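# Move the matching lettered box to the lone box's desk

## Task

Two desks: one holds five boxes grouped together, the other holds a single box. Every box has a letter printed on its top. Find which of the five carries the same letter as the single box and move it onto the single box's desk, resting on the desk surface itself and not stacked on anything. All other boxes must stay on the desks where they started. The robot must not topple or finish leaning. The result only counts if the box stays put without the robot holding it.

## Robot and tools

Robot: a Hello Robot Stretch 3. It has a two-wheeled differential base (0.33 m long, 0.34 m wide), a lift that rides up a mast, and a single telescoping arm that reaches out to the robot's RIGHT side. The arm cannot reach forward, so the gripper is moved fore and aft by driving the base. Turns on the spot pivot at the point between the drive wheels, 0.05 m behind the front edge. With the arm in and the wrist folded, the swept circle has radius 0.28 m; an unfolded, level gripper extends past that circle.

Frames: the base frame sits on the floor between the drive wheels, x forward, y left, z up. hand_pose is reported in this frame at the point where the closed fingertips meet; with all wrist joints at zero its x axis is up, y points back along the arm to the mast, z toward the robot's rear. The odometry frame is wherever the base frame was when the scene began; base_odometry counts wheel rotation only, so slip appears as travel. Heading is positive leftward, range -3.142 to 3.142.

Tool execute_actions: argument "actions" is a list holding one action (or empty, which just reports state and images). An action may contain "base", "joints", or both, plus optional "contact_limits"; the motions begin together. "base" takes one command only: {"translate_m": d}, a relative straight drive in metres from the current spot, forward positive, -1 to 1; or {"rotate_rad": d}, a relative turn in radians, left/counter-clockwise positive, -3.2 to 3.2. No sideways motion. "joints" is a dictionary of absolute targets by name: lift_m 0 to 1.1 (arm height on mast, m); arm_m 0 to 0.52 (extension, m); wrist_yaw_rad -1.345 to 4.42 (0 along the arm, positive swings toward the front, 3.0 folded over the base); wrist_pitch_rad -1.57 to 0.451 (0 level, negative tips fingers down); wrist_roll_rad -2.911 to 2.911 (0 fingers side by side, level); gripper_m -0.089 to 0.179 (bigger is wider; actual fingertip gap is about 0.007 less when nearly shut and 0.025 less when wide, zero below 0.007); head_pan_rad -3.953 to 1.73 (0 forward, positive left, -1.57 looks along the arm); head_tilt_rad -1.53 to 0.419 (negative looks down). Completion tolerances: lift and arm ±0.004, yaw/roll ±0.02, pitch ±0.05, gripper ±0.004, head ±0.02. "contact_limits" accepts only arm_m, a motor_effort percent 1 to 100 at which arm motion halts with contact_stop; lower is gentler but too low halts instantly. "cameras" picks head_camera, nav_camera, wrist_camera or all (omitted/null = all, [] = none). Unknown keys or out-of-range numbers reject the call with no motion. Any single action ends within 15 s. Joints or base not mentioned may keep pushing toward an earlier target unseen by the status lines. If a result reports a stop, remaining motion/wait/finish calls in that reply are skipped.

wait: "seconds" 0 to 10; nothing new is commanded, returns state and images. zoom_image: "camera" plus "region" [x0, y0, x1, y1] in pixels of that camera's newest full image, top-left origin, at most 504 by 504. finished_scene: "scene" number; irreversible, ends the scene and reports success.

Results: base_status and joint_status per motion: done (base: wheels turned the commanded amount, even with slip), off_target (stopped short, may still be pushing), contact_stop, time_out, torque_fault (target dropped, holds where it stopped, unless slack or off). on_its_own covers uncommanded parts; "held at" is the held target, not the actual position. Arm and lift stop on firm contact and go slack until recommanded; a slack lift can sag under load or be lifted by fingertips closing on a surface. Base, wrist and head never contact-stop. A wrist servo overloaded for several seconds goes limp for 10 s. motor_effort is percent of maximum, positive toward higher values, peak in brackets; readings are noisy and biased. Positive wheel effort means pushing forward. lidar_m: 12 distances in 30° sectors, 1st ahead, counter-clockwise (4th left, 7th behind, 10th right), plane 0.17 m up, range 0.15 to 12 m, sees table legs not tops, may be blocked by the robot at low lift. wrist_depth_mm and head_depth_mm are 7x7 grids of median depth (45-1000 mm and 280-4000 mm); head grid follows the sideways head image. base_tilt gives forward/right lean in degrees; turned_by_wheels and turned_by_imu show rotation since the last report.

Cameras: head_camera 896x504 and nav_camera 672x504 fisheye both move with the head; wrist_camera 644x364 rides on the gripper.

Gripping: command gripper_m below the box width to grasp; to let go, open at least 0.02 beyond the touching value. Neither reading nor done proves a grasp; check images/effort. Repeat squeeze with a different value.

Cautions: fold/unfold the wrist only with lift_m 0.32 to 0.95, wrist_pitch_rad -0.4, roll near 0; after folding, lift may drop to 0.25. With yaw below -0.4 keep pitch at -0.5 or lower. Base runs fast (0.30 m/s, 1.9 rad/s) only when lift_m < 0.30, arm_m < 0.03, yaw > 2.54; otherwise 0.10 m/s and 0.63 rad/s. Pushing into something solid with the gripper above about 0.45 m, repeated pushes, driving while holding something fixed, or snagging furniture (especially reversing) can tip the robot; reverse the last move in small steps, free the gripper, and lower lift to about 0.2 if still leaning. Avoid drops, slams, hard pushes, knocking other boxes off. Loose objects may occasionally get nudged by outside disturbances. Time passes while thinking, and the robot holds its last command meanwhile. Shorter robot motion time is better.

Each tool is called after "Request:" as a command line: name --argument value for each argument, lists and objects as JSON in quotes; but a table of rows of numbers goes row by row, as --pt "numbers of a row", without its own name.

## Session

Request:
execute_actions --actions '[]'

Scene clock: 0.00 s.
base_odometry: x=+0.000 y=+0.000 heading=+0.000 (m, m, rad; odometry frame)
turned_by_wheels: +0.000 (rad since the last result)
turned_by_imu: +0.000 (rad since the last result)
base_tilt: forward=-0.8 right=+0.2 (deg)
lidar_m: 0.91 1.29 1.58 1.18 0.88 0.86 0.90 1.67 1.60 1.20 0.89 0.87
head_depth_mm: 812 808 805 801 801 798 795 / 858 851 853 851 845 841 839 / 910 908 908 900 896 893 885 / 971 966 959 956 952 948 944 / 1039 1032 1026 1021 1016 1017 1008 / 1115 1110 1104 1100 1091 1087 1078 / 1210 1203 1190 1182 1176 1174 1168
base_status: not commanded
joint_positions: lift_m=+0.336 arm_m=-0.001 wrist_yaw_rad=+3.038 wrist_pitch_rad=-0.396 wrist_roll_rad=-0.008 gripper_m=+0.037 head_pan_rad=-0.008 head_tilt_rad=+0.003
joint_status: not commanded
motor_effort: left_wheel=+0 right_wheel=-1 lift_m=+26 arm_m=+0 wrist_yaw_rad=+1 wrist_pitch_rad=+4 wrist_roll_rad=+0 gripper_m=+1 head_pan_rad=-1 head_tilt_rad=+1 (%)
hand_pose: x=+0.0022 y=+0.0815 z=+0.3535 quat_wxyz=(+0.175, +0.696, +0.104, +0.688) (m; base frame)
wrist_depth_mm: 736 - - - - - - / 754 - - - - - - / 799 898 - - - - - / 827 840 861 856 899 858 875 / 682 692 - 698 738 710 709 / 577 585 - 583 603 595 592 / 502 515 - 527 505 508 514
pictures: head_camera (sideways: a quarter turn clockwise sets it upright), nav_camera (sideways: a quarter turn counterclockwise sets it upright), wrist_camera
Images, in order (width x height): head_camera 896x504, nav_camera 672x504, wrist_camera 644x364.

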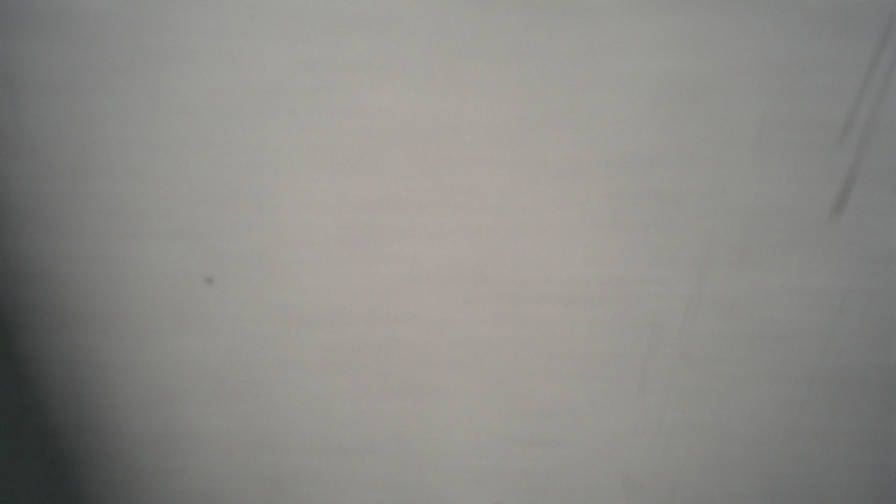

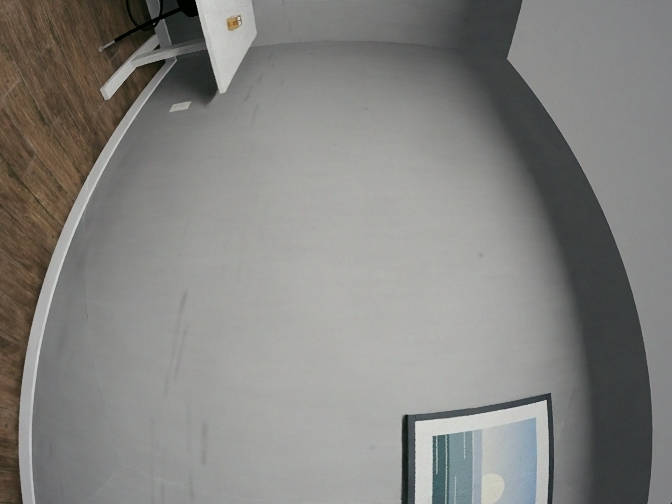

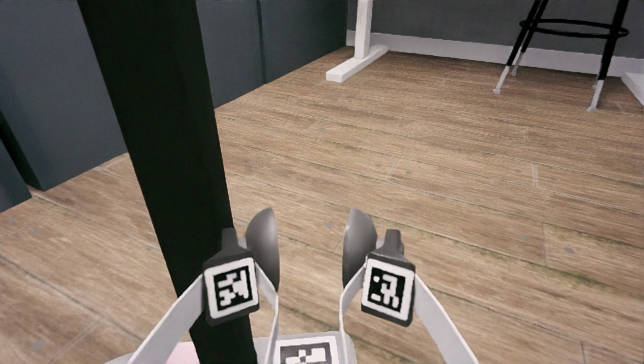

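Request:
execute_actions --actions '[{"joints": {"head_pan_rad": 1.0, "head_tilt_rad": -0.4, "lift_m": 0.285}}]' --cameras '["head_camera", "nav_camera"]'

Scene clock: 4.47 s.
base_odometry: x=+0.000 y=+0.000 heading=+0.000 (m, m, rad; odometry frame)
turned_by_wheels: +0.000 (rad since the last result)
turned_by_imu: +0.000 (rad since the last result)
base_tilt: forward=-0.9 right=+0.2 (deg)
lidar_m: 0.91 1.28 1.58 1.18 0.88 0.86 0.90 1.67 1.60 1.20 0.90 0.87
head_depth_mm: 1844 1960 2081 1949 2109 1764 1390 / 1838 1964 2109 1847 2156 1750 1401 / 1826 1948 2097 1701 2120 1737 1398 / 1802 1950 2091 1729 2197 1735 1383 / 1800 1933 2072 1787 2299 1721 1380 / 1811 1926 2078 1756 2288 1717 1372 / 1789 1921 2063 1755 2069 1709 1363
base_status: not commanded
joint_positions: lift_m=+0.286 arm_m=-0.001 wrist_yaw_rad=+3.038 wrist_pitch_rad=-0.397 wrist_roll_rad=-0.008 gripper_m=+0.037 head_pan_rad=+0.993 head_tilt_rad=-0.395
joint_status: all done
motor_effort: left_wheel=+0(0) right_wheel=+0(1) lift_m=+10(22) arm_m=+0(1) wrist_yaw_rad=+1(1) wrist_pitch_rad=+5(5) wrist_roll_rad=+0(0) gripper_m=+0(0) head_pan_rad=+2(40) head_tilt_rad=-1(19) (%)
hand_pose: x=+0.0022 y=+0.0813 z=+0.3031 quat_wxyz=(+0.175, +0.696, +0.104, +0.688) (m; base frame)
wrist_depth_mm: 729 - - - - - - / 770 - - - - - - / 798 894 973 991 - - - / 754 750 766 765 774 789 790 / 620 613 - 614 645 637 629 / 525 523 - 524 533 533 527 / 461 - - - 457 456 460
pictures: head_camera (sideways: a quarter turn clockwise sets it upright), nav_camera (sideways: a quarter turn counterclockwise sets it upright)
Images, in order (width x height): head_camera 896x504, nav_camera 672x504.

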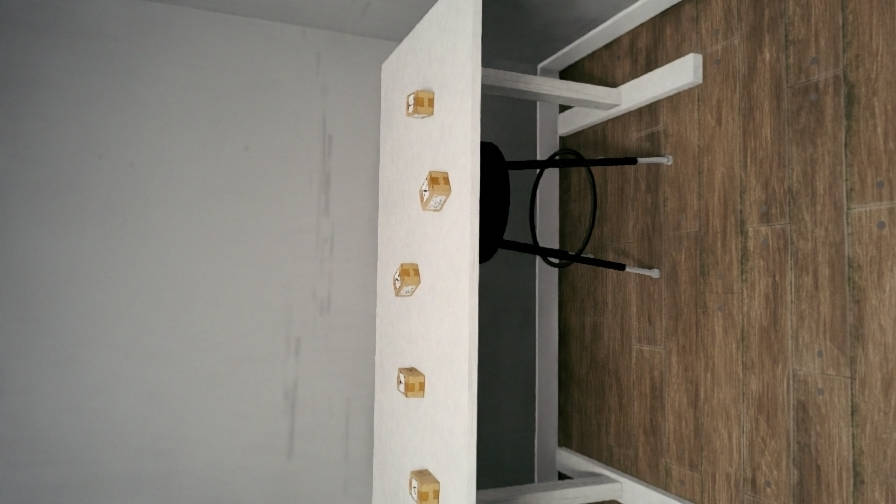

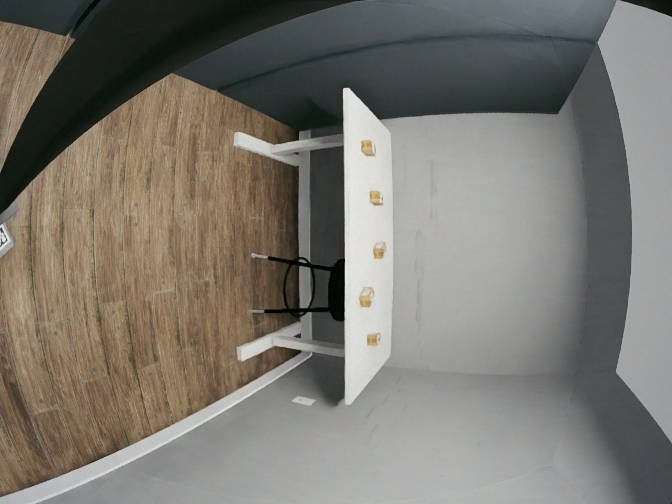

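Request:
execute_actions --actions '[{"base": {"rotate_rad": -2.62}, "joints": {"head_pan_rad": -0.3, "head_tilt_rad": -0.6}}]' --cameras '["head_camera", "nav_camera"]'

Scene clock: 11.53 s.
base_odometry: x=+0.000 y=+0.000 heading=-2.620 (m, m, rad; odometry frame)
turned_by_wheels: -2.620 (rad since the last result)
turned_by_imu: -2.625 (rad since the last result)
base_tilt: forward=-0.9 right=+0.3 (deg)
lidar_m: 1.68 1.60 1.23 0.90 0.88 0.91 1.25 1.88 1.21 0.89 0.86 0.89
head_depth_mm: 756 814 882 962 1057 1166 1226 / 813 880 959 1057 1173 1317 1226 / 895 973 1061 1171 1311 1427 1223 / 2026 2255 2519 2355 1745 1457 1222 / 1816 2013 2225 2343 1793 1444 1214 / 1656 1828 2010 2125 1775 1442 1215 / 1531 1652 1797 1982 1762 1433 1204
base_status: done
joint_positions: lift_m=+0.286 arm_m=-0.001 wrist_yaw_rad=+3.038 wrist_pitch_rad=-0.397 wrist_roll_rad=-0.008 gripper_m=+0.037 head_pan_rad=-0.293 head_tilt_rad=-0.593
joint_status: all done
motor_effort: left_wheel=+1(13) right_wheel=-3(8) lift_m=+10(9) arm_m=+0(0) wrist_yaw_rad=+0(1) wrist_pitch_rad=+5(5) wrist_roll_rad=+0(0) gripper_m=+0(0) head_pan_rad=-4(43) head_tilt_rad=-2(14) (%)
hand_pose: x=+0.0022 y=+0.0813 z=+0.3031 quat_wxyz=(+0.175, +0.696, +0.104, +0.688) (m; base frame)
wrist_depth_mm: 667 - 881 - - - - / 708 - 947 - - - - / 749 800 957 990 - - - / 740 767 766 764 784 781 782 / 614 624 - 629 644 637 634 / 509 517 - 521 535 533 534 / 456 - - - 458 462 459
pictures: head_camera (sideways: a quarter turn clockwise sets it upright), nav_camera (sideways: a quarter turn counterclockwise sets it upright)
Images, in order (width x height): head_camera 896x504, nav_camera 672x504.

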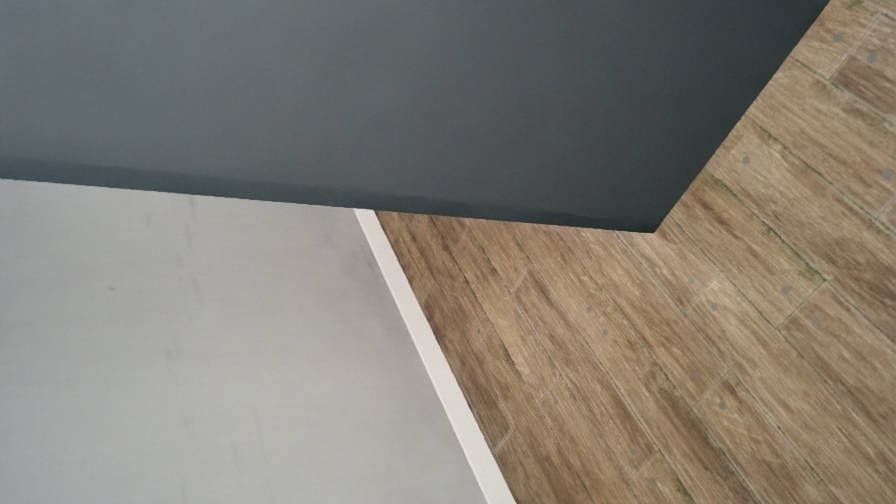

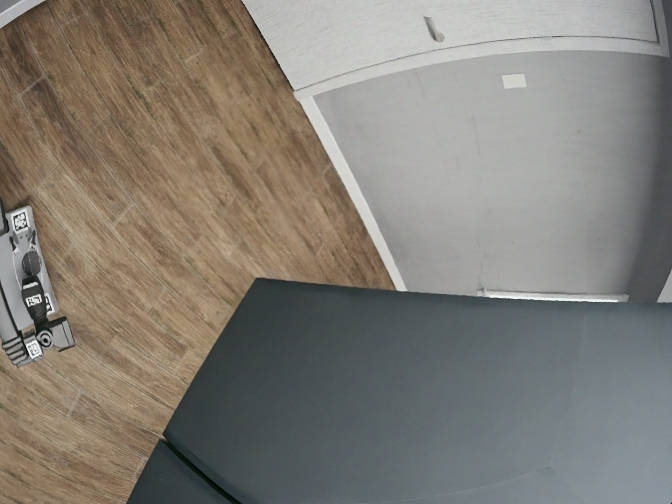

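Request:
execute_actions --actions '[{"base": {"translate_m": 1.0}, "joints": {"head_pan_rad": -1.0, "head_tilt_rad": -0.45}}]' --cameras '["nav_camera"]'

Request:
execute_actions --actions '[{"base": {"translate_m": 0.31}, "joints": {"head_pan_rad": -1.3}}]' --cameras '["head_camera", "nav_camera"]'

Scene clock: 24.47 s.
base_odometry: x=-0.867 y=-0.498 heading=-2.620 (m, m, rad; odometry frame)
turned_by_wheels: +0.000 (rad since the last result)
turned_by_imu: +0.005 (rad since the last result)
base_tilt: forward=-0.8 right=+0.2 (deg)
lidar_m: 0.77 0.73 0.76 1.04 1.38 1.42 1.97 1.36 0.51 0.43 2.76 1.05
head_depth_mm: 2825 2958 721 703 678 658 637 / 2853 3059 3347 3074 2023 991 950 / 2867 3074 3327 3036 2134 1633 1327 / 2905 3157 3398 3007 2106 1632 1325 / 2914 3150 3311 2867 2116 1613 1314 / 2644 2745 2786 2708 2083 1616 1313 / 1852 1906 1958 2044 1939 1601 1310
base_status: done
joint_positions: lift_m=+0.286 arm_m=-0.001 wrist_yaw_rad=+3.038 wrist_pitch_rad=-0.397 wrist_roll_rad=-0.008 gripper_m=+0.037 head_pan_rad=-0.993 head_tilt_rad=-0.457
joint_status: all done
motor_effort: left_wheel=+1(10) right_wheel=-2(5) lift_m=+10(10) arm_m=+0(0) wrist_yaw_rad=+0(1) wrist_pitch_rad=+5(5) wrist_roll_rad=+0(0) gripper_m=+1(1) head_pan_rad=-4(35) head_tilt_rad=+1(13) (%)
hand_pose: x=+0.0022 y=+0.0813 z=+0.3030 quat_wxyz=(+0.175, +0.696, +0.104, +0.688) (m; base frame)
wrist_depth_mm: - - - - 889 712 590 / - - - - 933 737 597 / 982 977 - 996 937 772 615 / 757 757 763 767 783 745 665 / 608 612 - 619 646 628 645 / 521 513 - 524 528 529 538 / 464 - - - 458 453 459
pictures: nav_camera (sideways: a quarter turn counterclockwise sets it upright)
Images, in order (width x height): nav_camera 672x504.

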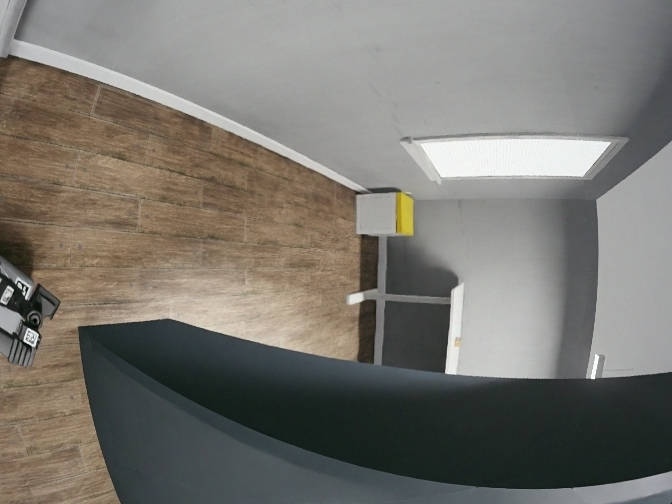

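Scene clock: 27.27 s.
base_odometry: x=-1.136 y=-0.653 heading=-2.620 (m, m, rad; odometry frame)
turned_by_wheels: +0.000 (rad since the last result)
turned_by_imu: +0.002 (rad since the last result)
base_tilt: forward=-0.8 right=+0.3 (deg)
lidar_m: 0.49 0.47 0.49 0.66 1.53 1.58 2.19 0.79 0.53 0.70 1.74 0.66
head_depth_mm: 3088 3298 3623 2924 867 892 916 / 3009 3170 3565 3068 2165 1638 1265 / 2901 3100 3477 3021 2142 1632 1323 / 2822 2996 3405 3006 2116 1630 1320 / 2770 2957 3250 2988 2092 1619 1315 / 2695 2954 3176 2984 2108 1612 1308 / 2618 2848 3014 2609 2073 1610 1308
base_status: done
joint_positions: lift_m=+0.286 arm_m=-0.001 wrist_yaw_rad=+3.038 wrist_pitch_rad=-0.397 wrist_roll_rad=-0.008 gripper_m=+0.037 head_pan_rad=-1.293 head_tilt_rad=-0.457
joint_status: all done
motor_effort: left_wheel=+1(10) right_wheel=-2(8) lift_m=+9(10) arm_m=-1(0) wrist_yaw_rad=+0(1) wrist_pitch_rad=+4(5) wrist_roll_rad=+0(0) gripper_m=+0(1) head_pan_rad=-4(24) head_tilt_rad=+2(1) (%)
hand_pose: x=+0.0022 y=+0.0813 z=+0.3030 quat_wxyz=(+0.175, +0.696, +0.104, +0.688) (m; base frame)
wrist_depth_mm: - - - 770 567 473 389 / - - - 828 607 494 403 / 968 950 975 878 633 510 417 / 743 745 760 782 672 542 437 / 613 617 - 622 632 567 452 / 519 515 - 533 535 527 462 / 462 - - - 451 457 448
pictures: head_camera (sideways: a quarter turn clockwise sets it upright), nav_camera (sideways: a quarter turn counterclockwise sets it upright)
Images, in order (width x height): head_camera 896x504, nav_camera 672x504.

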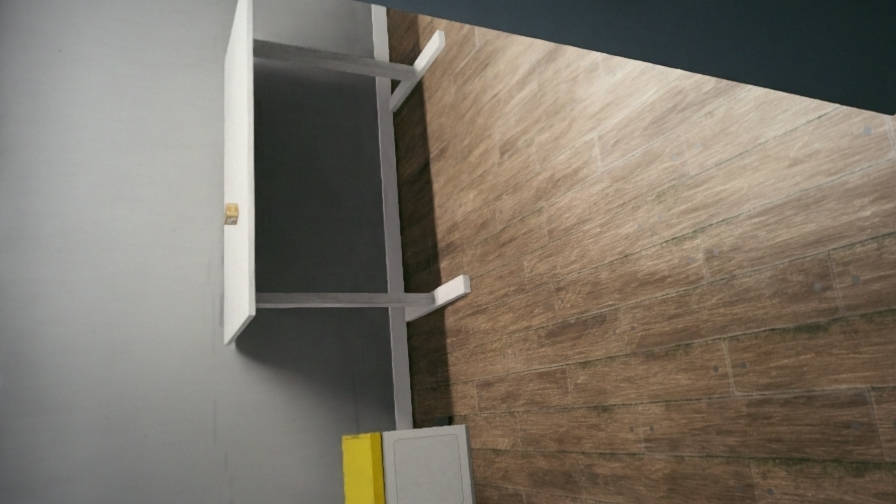

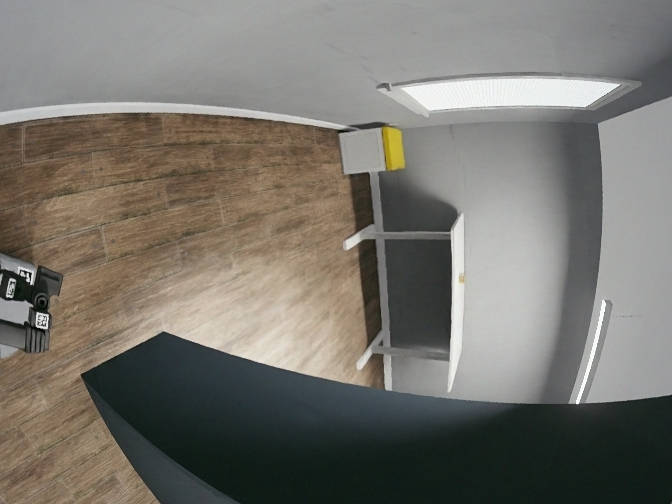

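Request:
execute_actions --actions '[{"base": {"rotate_rad": -1.25}, "joints": {"head_pan_rad": -0.3, "head_tilt_rad": -0.7}}]' --cameras '["nav_camera"]'

Scene clock: 35.57 s.
base_odometry: x=-1.136 y=-0.653 heading=+2.413 (m, m, rad; odometry frame)
turned_by_wheels: -1.250 (rad since the last result)
turned_by_imu: -1.250 (rad since the last result)
base_tilt: forward=-0.8 right=+0.1 (deg)
lidar_m: 2.59 0.85 0.53 0.47 0.47 0.53 1.03 1.52 1.83 2.87 0.53 0.59
head_depth_mm: 532 569 613 663 721 806 1117 / 601 650 706 773 855 954 1098 / 3194 783 834 922 1046 1195 1172 / 3112 3477 2735 2056 1647 1359 1169 / 2994 3354 2725 2035 1628 1362 1162 / 2749 3221 2673 2009 1618 1354 1157 / 2642 2976 2644 1984 1603 1342 1154
base_status: done
joint_positions: lift_m=+0.286 arm_m=-0.001 wrist_yaw_rad=+3.038 wrist_pitch_rad=-0.397 wrist_roll_rad=-0.008 gripper_m=+0.037 head_pan_rad=-0.307 head_tilt_rad=-0.692
joint_status: all done
motor_effort: left_wheel=+1(13) right_wheel=-3(9) lift_m=+10(10) arm_m=+0(1) wrist_yaw_rad=+0(0) wrist_pitch_rad=+5(5) wrist_roll_rad=+0(0) gripper_m=+0(0) head_pan_rad=+2(40) head_tilt_rad=-3(17) (%)
hand_pose: x=+0.0022 y=+0.0813 z=+0.3030 quat_wxyz=(+0.175, +0.696, +0.104, +0.688) (m; base frame)
wrist_depth_mm: 402 - 461 491 525 582 636 / 432 - 492 531 569 637 715 / 460 479 530 588 632 696 774 / 487 517 582 633 694 742 795 / 512 563 - 626 647 634 632 / 520 520 - 521 535 535 534 / 458 - - - 448 459 464
pictures: nav_camera (sideways: a quarter turn counterclockwise sets it upright)
Images, in order (width x height): nav_camera 672x504.

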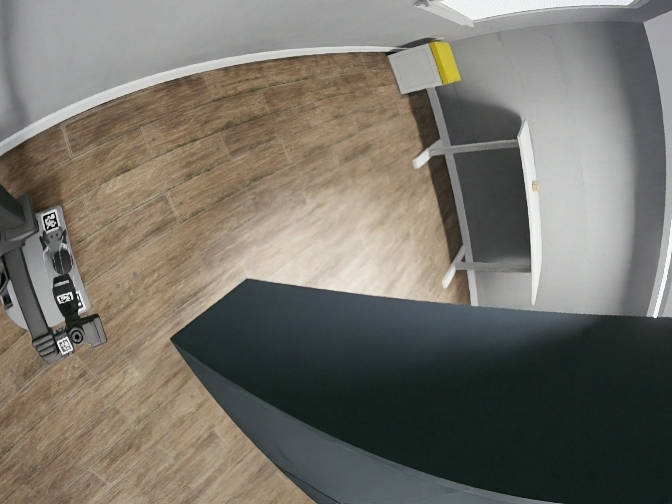

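Request:
execute_actions --actions '[{"base": {"translate_m": 1.0}, "joints": {"head_pan_rad": -0.15, "head_tilt_rad": -0.35}}]' --cameras '["head_camera", "nav_camera"]'

Scene clock: 42.40 s.
base_odometry: x=-1.882 y=+0.013 heading=+2.413 (m, m, rad; odometry frame)
turned_by_wheels: +0.000 (rad since the last result)
turned_by_imu: +0.005 (rad since the last result)
base_tilt: forward=-0.9 right=+0.2 (deg)
lidar_m: 1.80 1.19 0.74 0.66 0.67 0.81 1.46 0.53 0.43 1.21 2.88 2.39
head_depth_mm: 2332 2528 2651 2897 2479 1837 1435 / 2249 2419 2485 2809 2490 1823 1436 / 2153 2311 2371 2676 2470 1810 1436 / 2080 2213 2265 2528 2462 1806 1429 / 1999 2113 2182 2460 2465 1808 1424 / 1915 2028 2103 2277 2181 1795 1417 / 1852 1955 2079 2217 2293 1785 1406
base_status: done
joint_positions: lift_m=+0.286 arm_m=-0.001 wrist_yaw_rad=+3.038 wrist_pitch_rad=-0.398 wrist_roll_rad=-0.008 gripper_m=+0.037 head_pan_rad=-0.157 head_tilt_rad=-0.358
joint_status: all done
motor_effort: left_wheel=+1(12) right_wheel=-2(6) lift_m=+9(10) arm_m=-1(0) wrist_yaw_rad=+0(1) wrist_pitch_rad=+5(5) wrist_roll_rad=+0(1) gripper_m=+0(0) head_pan_rad=+2(16) head_tilt_rad=+3(19) (%)
hand_pose: x=+0.0022 y=+0.0813 z=+0.3030 quat_wxyz=(+0.175, +0.696, +0.105, +0.688) (m; base frame)
wrist_depth_mm: 555 - 640 670 726 782 870 / 588 - 686 731 780 884 990 / 645 671 741 801 869 943 - / 658 701 774 773 768 780 778 / 626 620 - 622 653 638 627 / 521 521 - 524 532 529 535 / 461 - - - 449 455 463
pictures: head_camera (sideways: a quarter turn clockwise sets it upright), nav_camera (sideways: a quarter turn counterclockwise sets it upright)
Images, in order (width x height): head_camera 896x504, nav_camera 672x504.

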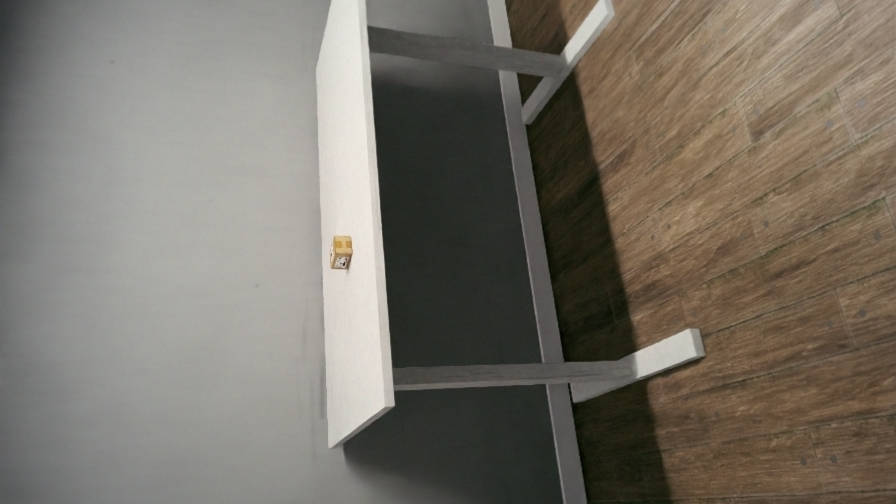

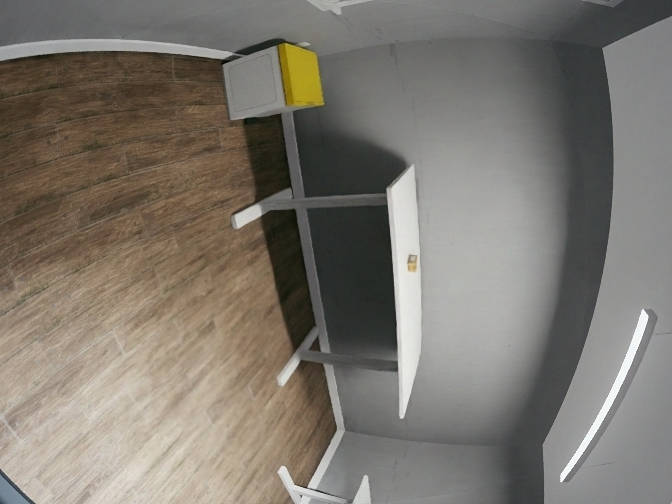

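Request:
execute_actions --actions '[{"base": {"translate_m": 0.9}, "joints": {"head_pan_rad": -0.32, "head_tilt_rad": -0.4}}]' --cameras '["head_camera", "nav_camera"]'

Scene clock: 49.50 s.
base_odometry: x=-2.554 y=+0.611 heading=+2.414 (m, m, rad; odometry frame)
turned_by_wheels: +0.000 (rad since the last result)
turned_by_imu: +0.004 (rad since the last result)
base_tilt: forward=-0.9 right=+0.2 (deg)
lidar_m: 0.90 0.83 0.86 0.84 0.84 1.02 1.94 1.21 1.57 2.66 1.67 1.52
head_depth_mm: 1599 1742 1803 1042 2239 1758 1399 / 1499 1616 1699 954 2111 1748 1399 / 1405 1524 1602 942 1978 1747 1385 / 1319 1413 1494 939 1804 1729 1383 / 1252 1338 1416 929 725 1731 1387 / 1178 1268 1343 918 679 1657 1339 / 1125 1196 1271 910 640 1084 1290
base_status: done
joint_positions: lift_m=+0.286 arm_m=-0.001 wrist_yaw_rad=+3.038 wrist_pitch_rad=-0.398 wrist_roll_rad=-0.008 gripper_m=+0.037 head_pan_rad=-0.313 head_tilt_rad=-0.396
joint_status: all done
motor_effort: left_wheel=+1(10) right_wheel=-1(8) lift_m=+10(10) arm_m=+0(1) wrist_yaw_rad=+0(1) wrist_pitch_rad=+5(5) wrist_roll_rad=+0(0) gripper_m=+0(0) head_pan_rad=-4(18) head_tilt_rad=-1(5) (%)
hand_pose: x=+0.0022 y=+0.0813 z=+0.3030 quat_wxyz=(+0.175, +0.696, +0.105, +0.688) (m; base frame)
wrist_depth_mm: 695 - 790 824 916 856 677 / 729 - 850 895 998 883 693 / 776 824 889 961 - 909 757 / 762 759 765 762 777 774 763 / 626 624 - 619 657 635 628 / 518 511 - 526 534 530 534 / 461 - - - 458 454 458
pictures: head_camera (sideways: a quarter turn clockwise sets it upright), nav_camera (sideways: a quarter turn counterclockwise sets it upright)
Images, in order (width x height): head_camera 896x504, nav_camera 672x504.

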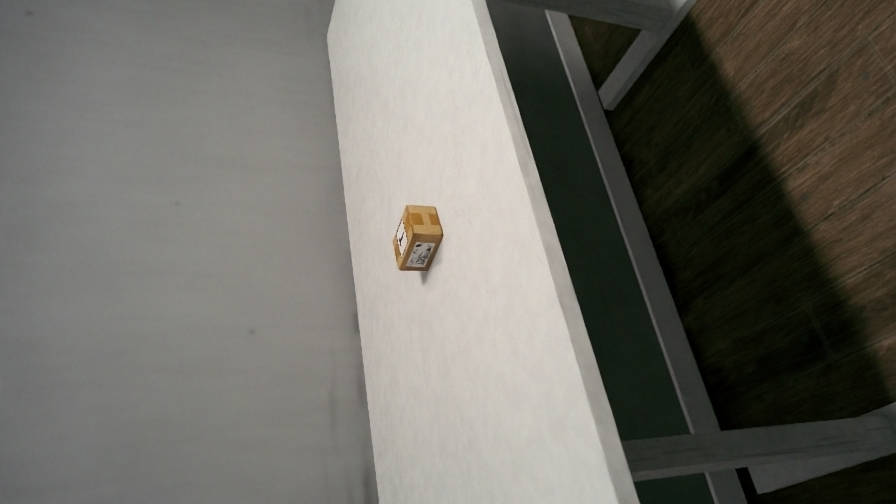

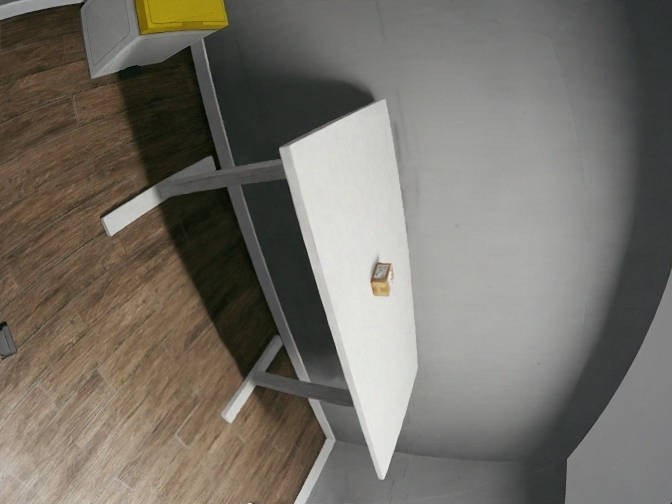

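Request:
zoom_image --camera "head_camera" --region '[385, 200, 445, 275]'

Region (385, 200, 445, 275) of head_camera's 896x504 image, scaled by 6.720, with more detail than that image has; it fills the left 403 columns of this view, and the rest is white.

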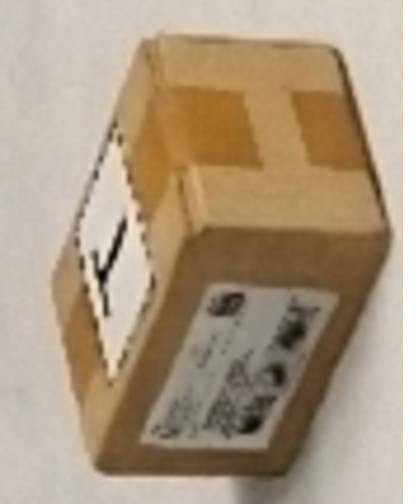

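Request:
execute_actions --actions '[{"base": {"translate_m": -1.0}, "joints": {"head_pan_rad": -2.9, "head_tilt_rad": -0.7}}]' --cameras '["nav_camera"]'

Request:
execute_actions --actions '[{"base": {"translate_m": -0.95}, "joints": {"head_pan_rad": -1.6, "head_tilt_rad": -0.5}}]' --cameras '["nav_camera", "head_camera"]'

Scene clock: 62.40 s.
base_odometry: x=-1.808 y=-0.054 heading=+2.414 (m, m, rad; odometry frame)
turned_by_wheels: +0.000 (rad since the last result)
turned_by_imu: -0.005 (rad since the last result)
base_tilt: forward=-0.9 right=+0.2 (deg)
lidar_m: 1.91 1.17 0.72 0.65 0.65 0.78 1.45 0.57 0.38 1.21 2.93 2.48
head_depth_mm: 1984 2088 1934 1875 1616 1375 1176 / 2039 2264 2494 2060 1653 1375 1176 / 2024 2289 2520 2064 1639 1370 1169 / 2053 2307 2527 2037 1628 1354 1168 / 2064 2304 2538 2013 1618 1361 1162 / 2055 2325 2546 2034 1614 1350 1155 / 2070 2346 2519 1941 933 968 1002
base_status: done
joint_positions: lift_m=+0.286 arm_m=-0.001 wrist_yaw_rad=+3.038 wrist_pitch_rad=-0.398 wrist_roll_rad=-0.008 gripper_m=+0.037 head_pan_rad=-2.893 head_tilt_rad=-0.692
joint_status: all done
motor_effort: left_wheel=+1(8) right_wheel=-1(9) lift_m=+10(10) arm_m=+0(0) wrist_yaw_rad=+1(0) wrist_pitch_rad=+4(5) wrist_roll_rad=+1(0) gripper_m=+0(1) head_pan_rad=-4(41) head_tilt_rad=-2(18) (%)
hand_pose: x=+0.0022 y=+0.0813 z=+0.3030 quat_wxyz=(+0.175, +0.696, +0.105, +0.688) (m; base frame)
wrist_depth_mm: 535 - 615 664 708 784 860 / 576 - 659 716 784 848 950 / 622 650 723 776 840 916 986 / 662 685 760 770 784 774 788 / 619 604 - 633 648 630 649 / 516 524 - 531 536 530 526 / 460 - - - 458 454 452
pictures: nav_camera (sideways: a quarter turn counterclockwise sets it upright)
Images, in order (width x height): nav_camera 672x504.

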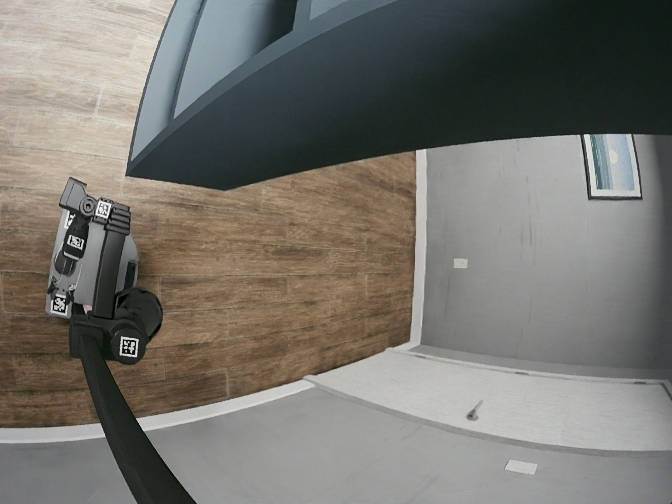

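Scene clock: 67.27 s.
base_odometry: x=-1.098 y=-0.686 heading=+2.414 (m, m, rad; odometry frame)
turned_by_wheels: +0.000 (rad since the last result)
turned_by_imu: -0.004 (rad since the last result)
base_tilt: forward=-0.9 right=+0.2 (deg)
lidar_m: 2.64 0.84 0.52 0.46 0.47 0.52 1.02 1.47 1.77 2.87 0.57 0.60
head_depth_mm: 2328 2409 2495 2479 2015 1576 1296 / 2854 2957 3008 2769 2007 1576 1288 / 2966 3195 3439 2750 1987 1555 1287 / 2896 3121 3329 2763 1973 1555 1279 / 2798 3021 3365 2706 1965 1552 1278 / 2743 2945 3262 2685 1942 1535 1267 / 2686 2854 3076 2470 1892 1536 1261
base_status: done
joint_positions: lift_m=+0.286 arm_m=-0.001 wrist_yaw_rad=+3.038 wrist_pitch_rad=-0.398 wrist_roll_rad=-0.008 gripper_m=+0.037 head_pan_rad=-1.607 head_tilt_rad=-0.507
joint_status: all done
motor_effort: left_wheel=+2(10) right_wheel=-2(10) lift_m=+9(10) arm_m=-1(0) wrist_yaw_rad=+1(1) wrist_pitch_rad=+5(5) wrist_roll_rad=+0(0) gripper_m=+0(0) head_pan_rad=+2(40) head_tilt_rad=+3(14) (%)
hand_pose: x=+0.0022 y=+0.0813 z=+0.3030 quat_wxyz=(+0.175, +0.696, +0.105, +0.688) (m; base frame)
wrist_depth_mm: 392 - 446 481 528 576 634 / 419 - 484 517 569 620 704 / 445 475 523 570 624 700 772 / 467 512 574 620 690 743 787 / 493 550 - 622 649 630 635 / 523 526 - 531 534 521 533 / 461 - - - 456 455 464
pictures: head_camera (sideways: a quarter turn clockwise sets it upright), nav_camera (sideways: a quarter turn counterclockwise sets it upright)
Images, in order (width x height): head_camera 896x504, nav_camera 672x504.

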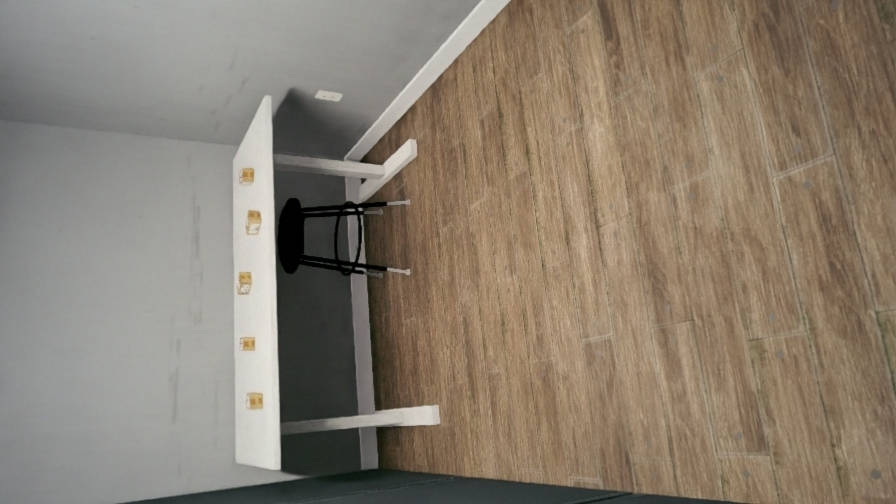

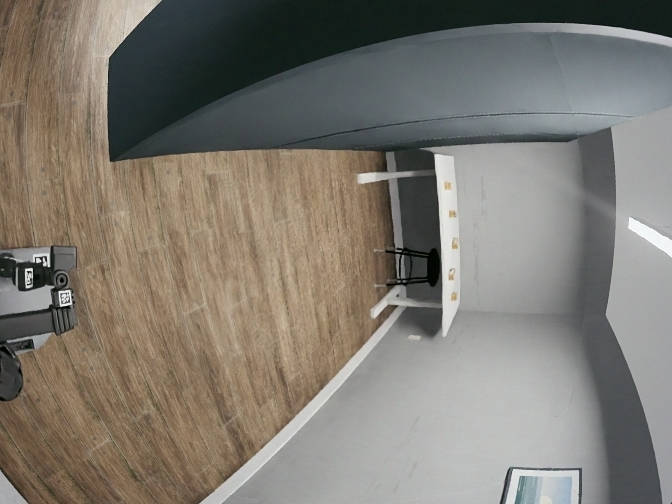

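Request:
execute_actions --actions '[{"base": {"rotate_rad": -1.57}, "joints": {"head_pan_rad": 0.0, "head_tilt_rad": -0.4}}]' --cameras '[]'

Request:
execute_actions --actions '[{"base": {"translate_m": 1.0}}]' --cameras '["head_camera"]'

Scene clock: 73.63 s.
base_odometry: x=-1.098 y=-0.686 heading=+0.844 (m, m, rad; odometry frame)
turned_by_wheels: -1.570 (rad since the last result)
turned_by_imu: -1.570 (rad since the last result)
base_tilt: forward=-0.9 right=+0.3 (deg)
lidar_m: 2.82 0.57 0.60 2.64 0.85 0.52 0.46 0.46 0.52 1.00 1.47 1.75
head_depth_mm: 2425 2502 2556 2607 2314 1739 1391 / 2938 3048 3022 3039 2307 1737 1385 / 2976 3169 3348 3192 2277 1711 1373 / 2901 3091 3233 3354 2269 1708 1374 / 2863 3067 3143 3351 2233 1700 1366 / 2777 2981 3063 3103 2249 1695 1359 / 2688 2842 2982 2714 2050 1652 1348
base_status: done
joint_positions: lift_m=+0.286 arm_m=-0.001 wrist_yaw_rad=+3.038 wrist_pitch_rad=-0.398 wrist_roll_rad=-0.008 gripper_m=+0.037 head_pan_rad=-0.007 head_tilt_rad=-0.408
joint_status: all done
motor_effort: left_wheel=+1(12) right_wheel=-3(10) lift_m=+10(10) arm_m=+0(0) wrist_yaw_rad=+0(0) wrist_pitch_rad=+5(5) wrist_roll_rad=+0(0) gripper_m=+0(0) head_pan_rad=+2(38) head_tilt_rad=+2(9) (%)
hand_pose: x=+0.0022 y=+0.0813 z=+0.3030 quat_wxyz=(+0.175, +0.696, +0.105, +0.688) (m; base frame)
wrist_depth_mm: - - - - - 607 473 / - - - - - 637 481 / 897 986 998 999 890 656 506 / 756 746 755 755 759 676 553 / 610 617 - 626 656 631 616 / 526 521 - 519 542 533 532 / 457 - - - 455 455 463
pictures: none
No camera images: the call's "cameras" was empty. Leave "cameras" out to get every camera's image.

Scene clock: 78.67 s.
base_odometry: x=-0.434 y=+0.061 heading=+0.844 (m, m, rad; odometry frame)
turned_by_wheels: +0.000 (rad since the last result)
turned_by_imu: +0.005 (rad since the last result)
base_tilt: forward=-0.8 right=+0.2 (deg)
lidar_m: 1.87 0.85 0.52 0.46 0.47 0.56 1.42 1.42 1.42 1.27 1.27 1.52
head_depth_mm: 2114 2146 2210 2170 2183 1737 1386 / 2117 2275 2427 2217 2276 1732 1389 / 2048 2216 2358 1947 2284 1721 1378 / 2019 2151 2276 2012 2167 1701 1371 / 1966 2094 2267 2466 2248 1694 1360 / 1923 2064 2193 2395 2262 1698 1359 / 1882 2011 2127 1830 2124 1687 1353
base_status: done
joint_positions: lift_m=+0.286 arm_m=-0.001 wrist_yaw_rad=+3.038 wrist_pitch_rad=-0.398 wrist_roll_rad=-0.008 gripper_m=+0.037 head_pan_rad=-0.007 head_tilt_rad=-0.408
joint_status: not commanded
motor_effort: left_wheel=+2(14) right_wheel=-2(7) lift_m=+10(9) arm_m=-1(1) wrist_yaw_rad=+1(1) wrist_pitch_rad=+5(5) wrist_roll_rad=+0(0) gripper_m=+0(0) head_pan_rad=+3(2) head_tilt_rad=+3(2) (%)
hand_pose: x=+0.0022 y=+0.0813 z=+0.3030 quat_wxyz=(+0.175, +0.696, +0.105, +0.688) (m; base frame)
wrist_depth_mm: 392 - 449 484 522 580 629 / 418 - 481 526 570 640 702 / 447 476 530 575 630 706 795 / 480 518 582 631 704 753 775 / 526 565 - 627 649 636 627 / 516 530 - 523 537 535 536 / 463 - - - 449 460 460
pictures: head_camera (sideways: a quarter turn clockwise sets it upright)
Images, in order (width x height): head_camera 896x504.

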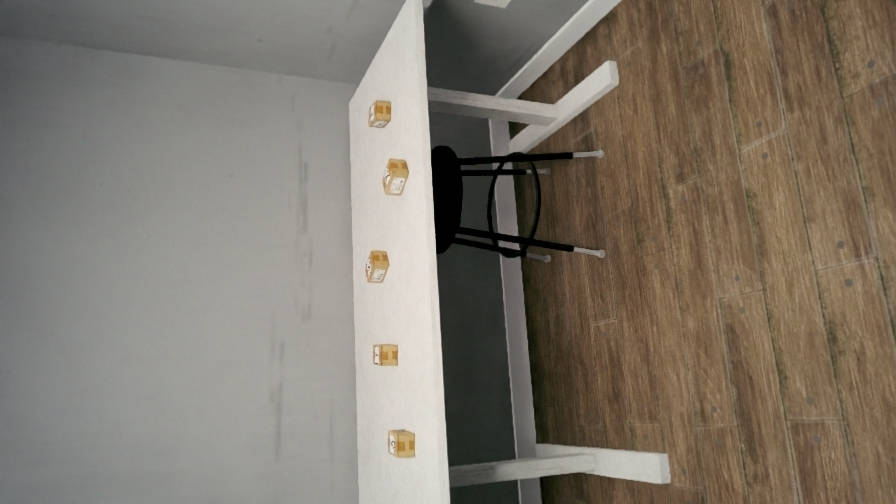

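Request:
zoom_image --camera "head_camera" --region '[355, 335, 425, 470]'

Request:
zoom_image --camera "head_camera" --region '[355, 90, 425, 290]'

Region (355, 335, 425, 470) of head_camera's 896x504 image, scaled by 3.733, with more detail than that image has; it fills the left 261 columns of this view, and the rest is white.

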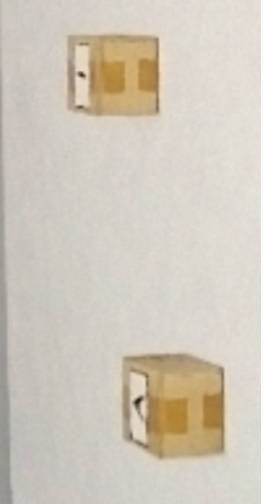

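Region (355, 90, 425, 290) of head_camera's 896x504 image, scaled by 2.520, with more detail than that image has; it fills the left 176 columns of this view, and the rest is white.

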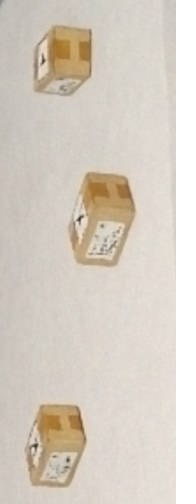

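Request:
execute_actions --actions '[{"base": {"translate_m": 0.68}, "joints": {"head_pan_rad": 0.12, "head_tilt_rad": -0.5}}]' --cameras '["head_camera", "nav_camera"]'

Scene clock: 89.00 s.
base_odometry: x=+0.018 y=+0.569 heading=+0.844 (m, m, rad; odometry frame)
turned_by_wheels: +0.000 (rad since the last result)
turned_by_imu: +0.003 (rad since the last result)
base_tilt: forward=-0.8 right=+0.2 (deg)
lidar_m: 1.13 1.09 0.67 0.60 0.60 0.72 2.09 2.05 1.27 1.13 1.14 1.21
head_depth_mm: 1417 1554 1671 1277 1831 1603 1311 / 1400 1535 1662 1263 1888 1538 1299 / 1383 1513 1635 1251 1763 1546 1298 / 1367 1487 1614 1240 1863 1576 1301 / 1354 1475 1599 1210 1857 1567 1288 / 1338 1460 1570 1216 1844 1565 1283 / 1326 1447 1562 1140 1447 1500 1274
base_status: done
joint_positions: lift_m=+0.286 arm_m=-0.001 wrist_yaw_rad=+3.038 wrist_pitch_rad=-0.398 wrist_roll_rad=-0.008 gripper_m=+0.037 head_pan_rad=+0.113 head_tilt_rad=-0.495
joint_status: all done
motor_effort: left_wheel=+1(9) right_wheel=-1(7) lift_m=+10(9) arm_m=-1(0) wrist_yaw_rad=+1(1) wrist_pitch_rad=+5(5) wrist_roll_rad=+0(0) gripper_m=+1(1) head_pan_rad=+2(13) head_tilt_rad=-3(11) (%)
hand_pose: x=+0.0022 y=+0.0813 z=+0.3030 quat_wxyz=(+0.175, +0.696, +0.105, +0.688) (m; base frame)
wrist_depth_mm: 505 - 571 612 669 741 804 / 535 - 615 659 720 800 881 / 579 603 678 732 795 890 970 / 631 666 745 770 773 773 788 / 619 622 - 626 652 625 640 / 513 512 - 526 525 529 531 / 462 - - - 461 453 459
pictures: head_camera (sideways: a quarter turn clockwise sets it upright), nav_camera (sideways: a quarter turn counterclockwise sets it upright)
Images, in order (width x height): head_camera 896x504, nav_camera 672x504.

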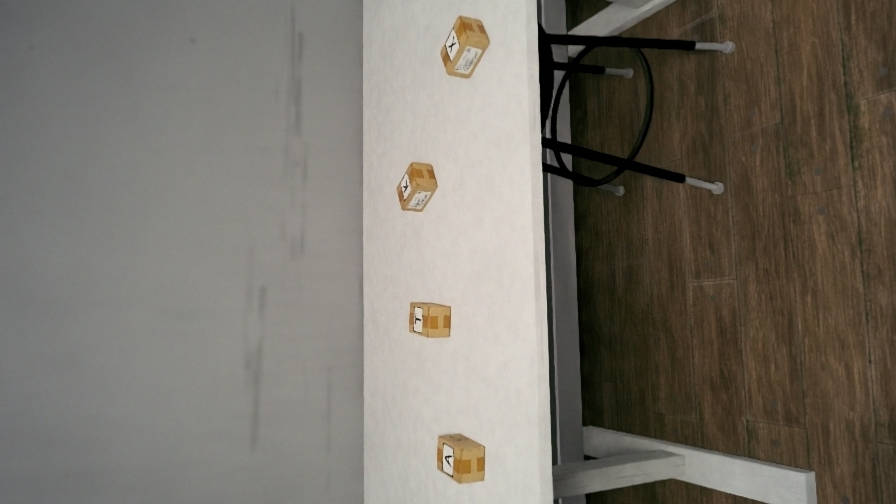

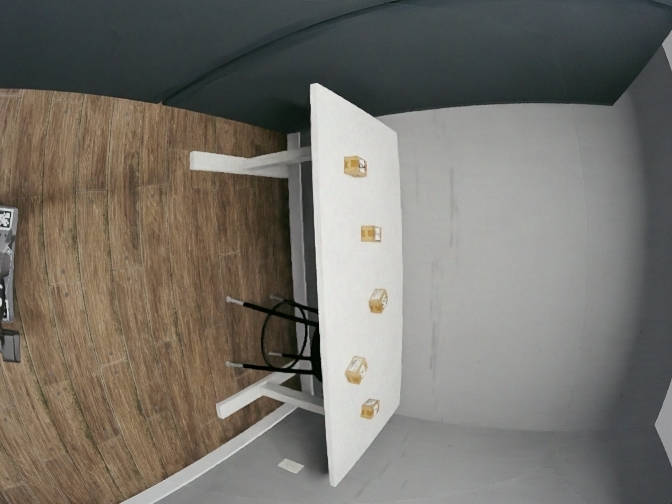

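Request:
zoom_image --camera "head_camera" --region '[395, 285, 465, 355]'

Region (395, 285, 465, 355) of head_camera's 896x504 image, scaled by 7.200, with more detail than that image has.

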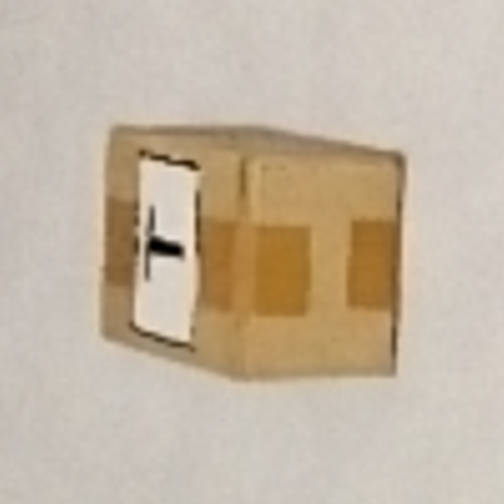

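Request:
execute_actions --actions '[{"base": {"translate_m": 0.5}, "joints": {"lift_m": 0.9, "wrist_yaw_rad": -0.33, "arm_m": 0.415, "head_pan_rad": 0.33, "head_tilt_rad": -0.7}}]'

Scene clock: 156.33 s.
base_odometry: x=+0.351 y=+0.943 heading=+0.844 (m, m, rad; odometry frame)
turned_by_wheels: +0.000 (rad since the last result)
turned_by_imu: +0.001 (rad since the last result)
base_tilt: forward=-0.8 right=+0.2 (deg)
lidar_m: 0.63 0.82 0.78 0.70 0.70 0.84 1.60 1.87 1.15 1.03 1.04 0.76
head_depth_mm: 920 1037 1133 893 733 624 1178 / 930 1046 1146 884 730 638 1178 / 943 1059 1158 911 726 634 1176 / 956 1075 1157 860 720 649 1166 / 964 1084 1168 896 718 643 1162 / 974 1099 1179 885 712 1260 1160 / 985 1114 1169 880 710 1247 1141
base_status: done
joint_positions: lift_m=+0.899 arm_m=+0.415 wrist_yaw_rad=-0.328 wrist_pitch_rad=-0.398 wrist_roll_rad=-0.008 gripper_m=+0.037 head_pan_rad=+0.323 head_tilt_rad=-0.692
joint_status: all done
motor_effort: left_wheel=+0(10) right_wheel=-1(7) lift_m=+37(39) arm_m=+4(3) wrist_yaw_rad=-2(2) wrist_pitch_rad=+5(5) wrist_roll_rad=+0(0) gripper_m=+0(0) head_pan_rad=+2(19) head_tilt_rad=-3(16) (%)
hand_pose: x=-0.0947 y=-0.7743 z=+0.9165 quat_wxyz=(+0.664, +0.026, -0.704, -0.251) (m; base frame)
wrist_depth_mm: 299 331 373 422 498 600 753 / 317 352 398 461 548 668 860 / 338 376 433 500 609 761 - / 358 399 468 555 682 905 - / 385 434 481 597 815 - - / 414 472 - 694 988 - - / 444 500 631 797 - - -
pictures: head_camera (sideways: a quarter turn clockwise sets it upright), nav_camera (sideways: a quarter turn counterclockwise sets it upright), wrist_camera
Images, in order (width x height): head_camera 896x504, nav_camera 672x504, wrist_camera 644x364.

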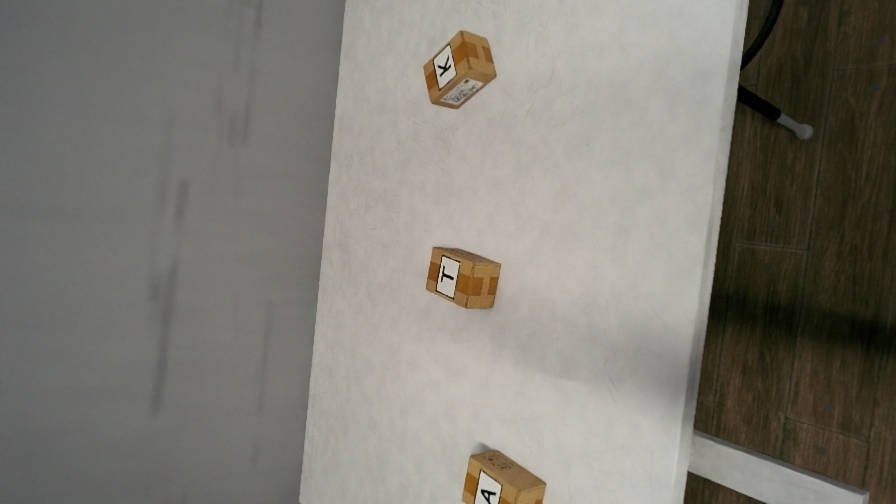

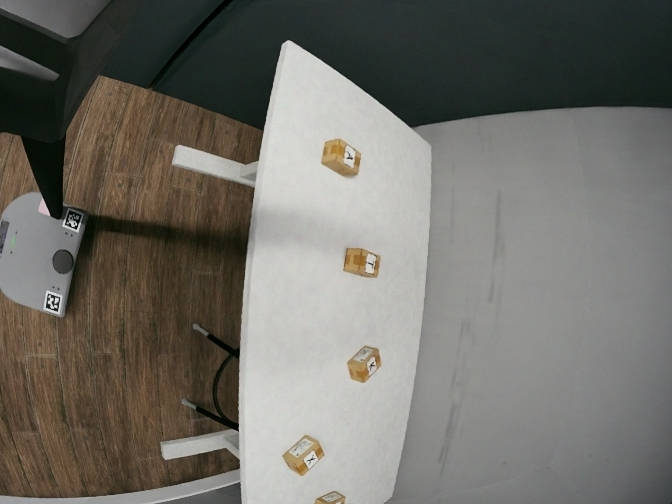

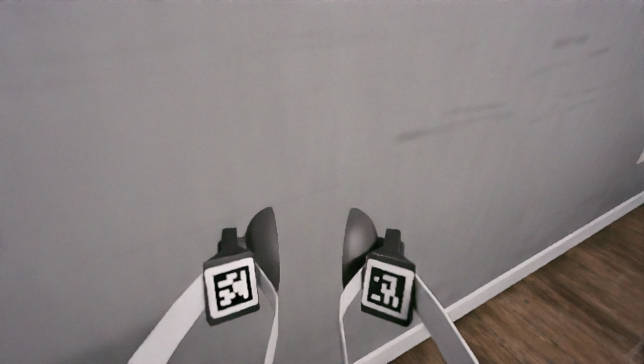

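Request:
zoom_image --camera "head_camera" --region '[415, 235, 515, 320]'

Region (415, 235, 515, 320) of head_camera's 896x504 image, scaled by 5.040, with more detail than that image has; it fills the top 428 rows of this view, and the rest is white.

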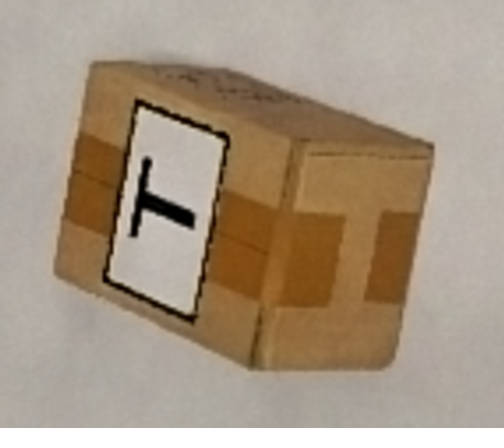

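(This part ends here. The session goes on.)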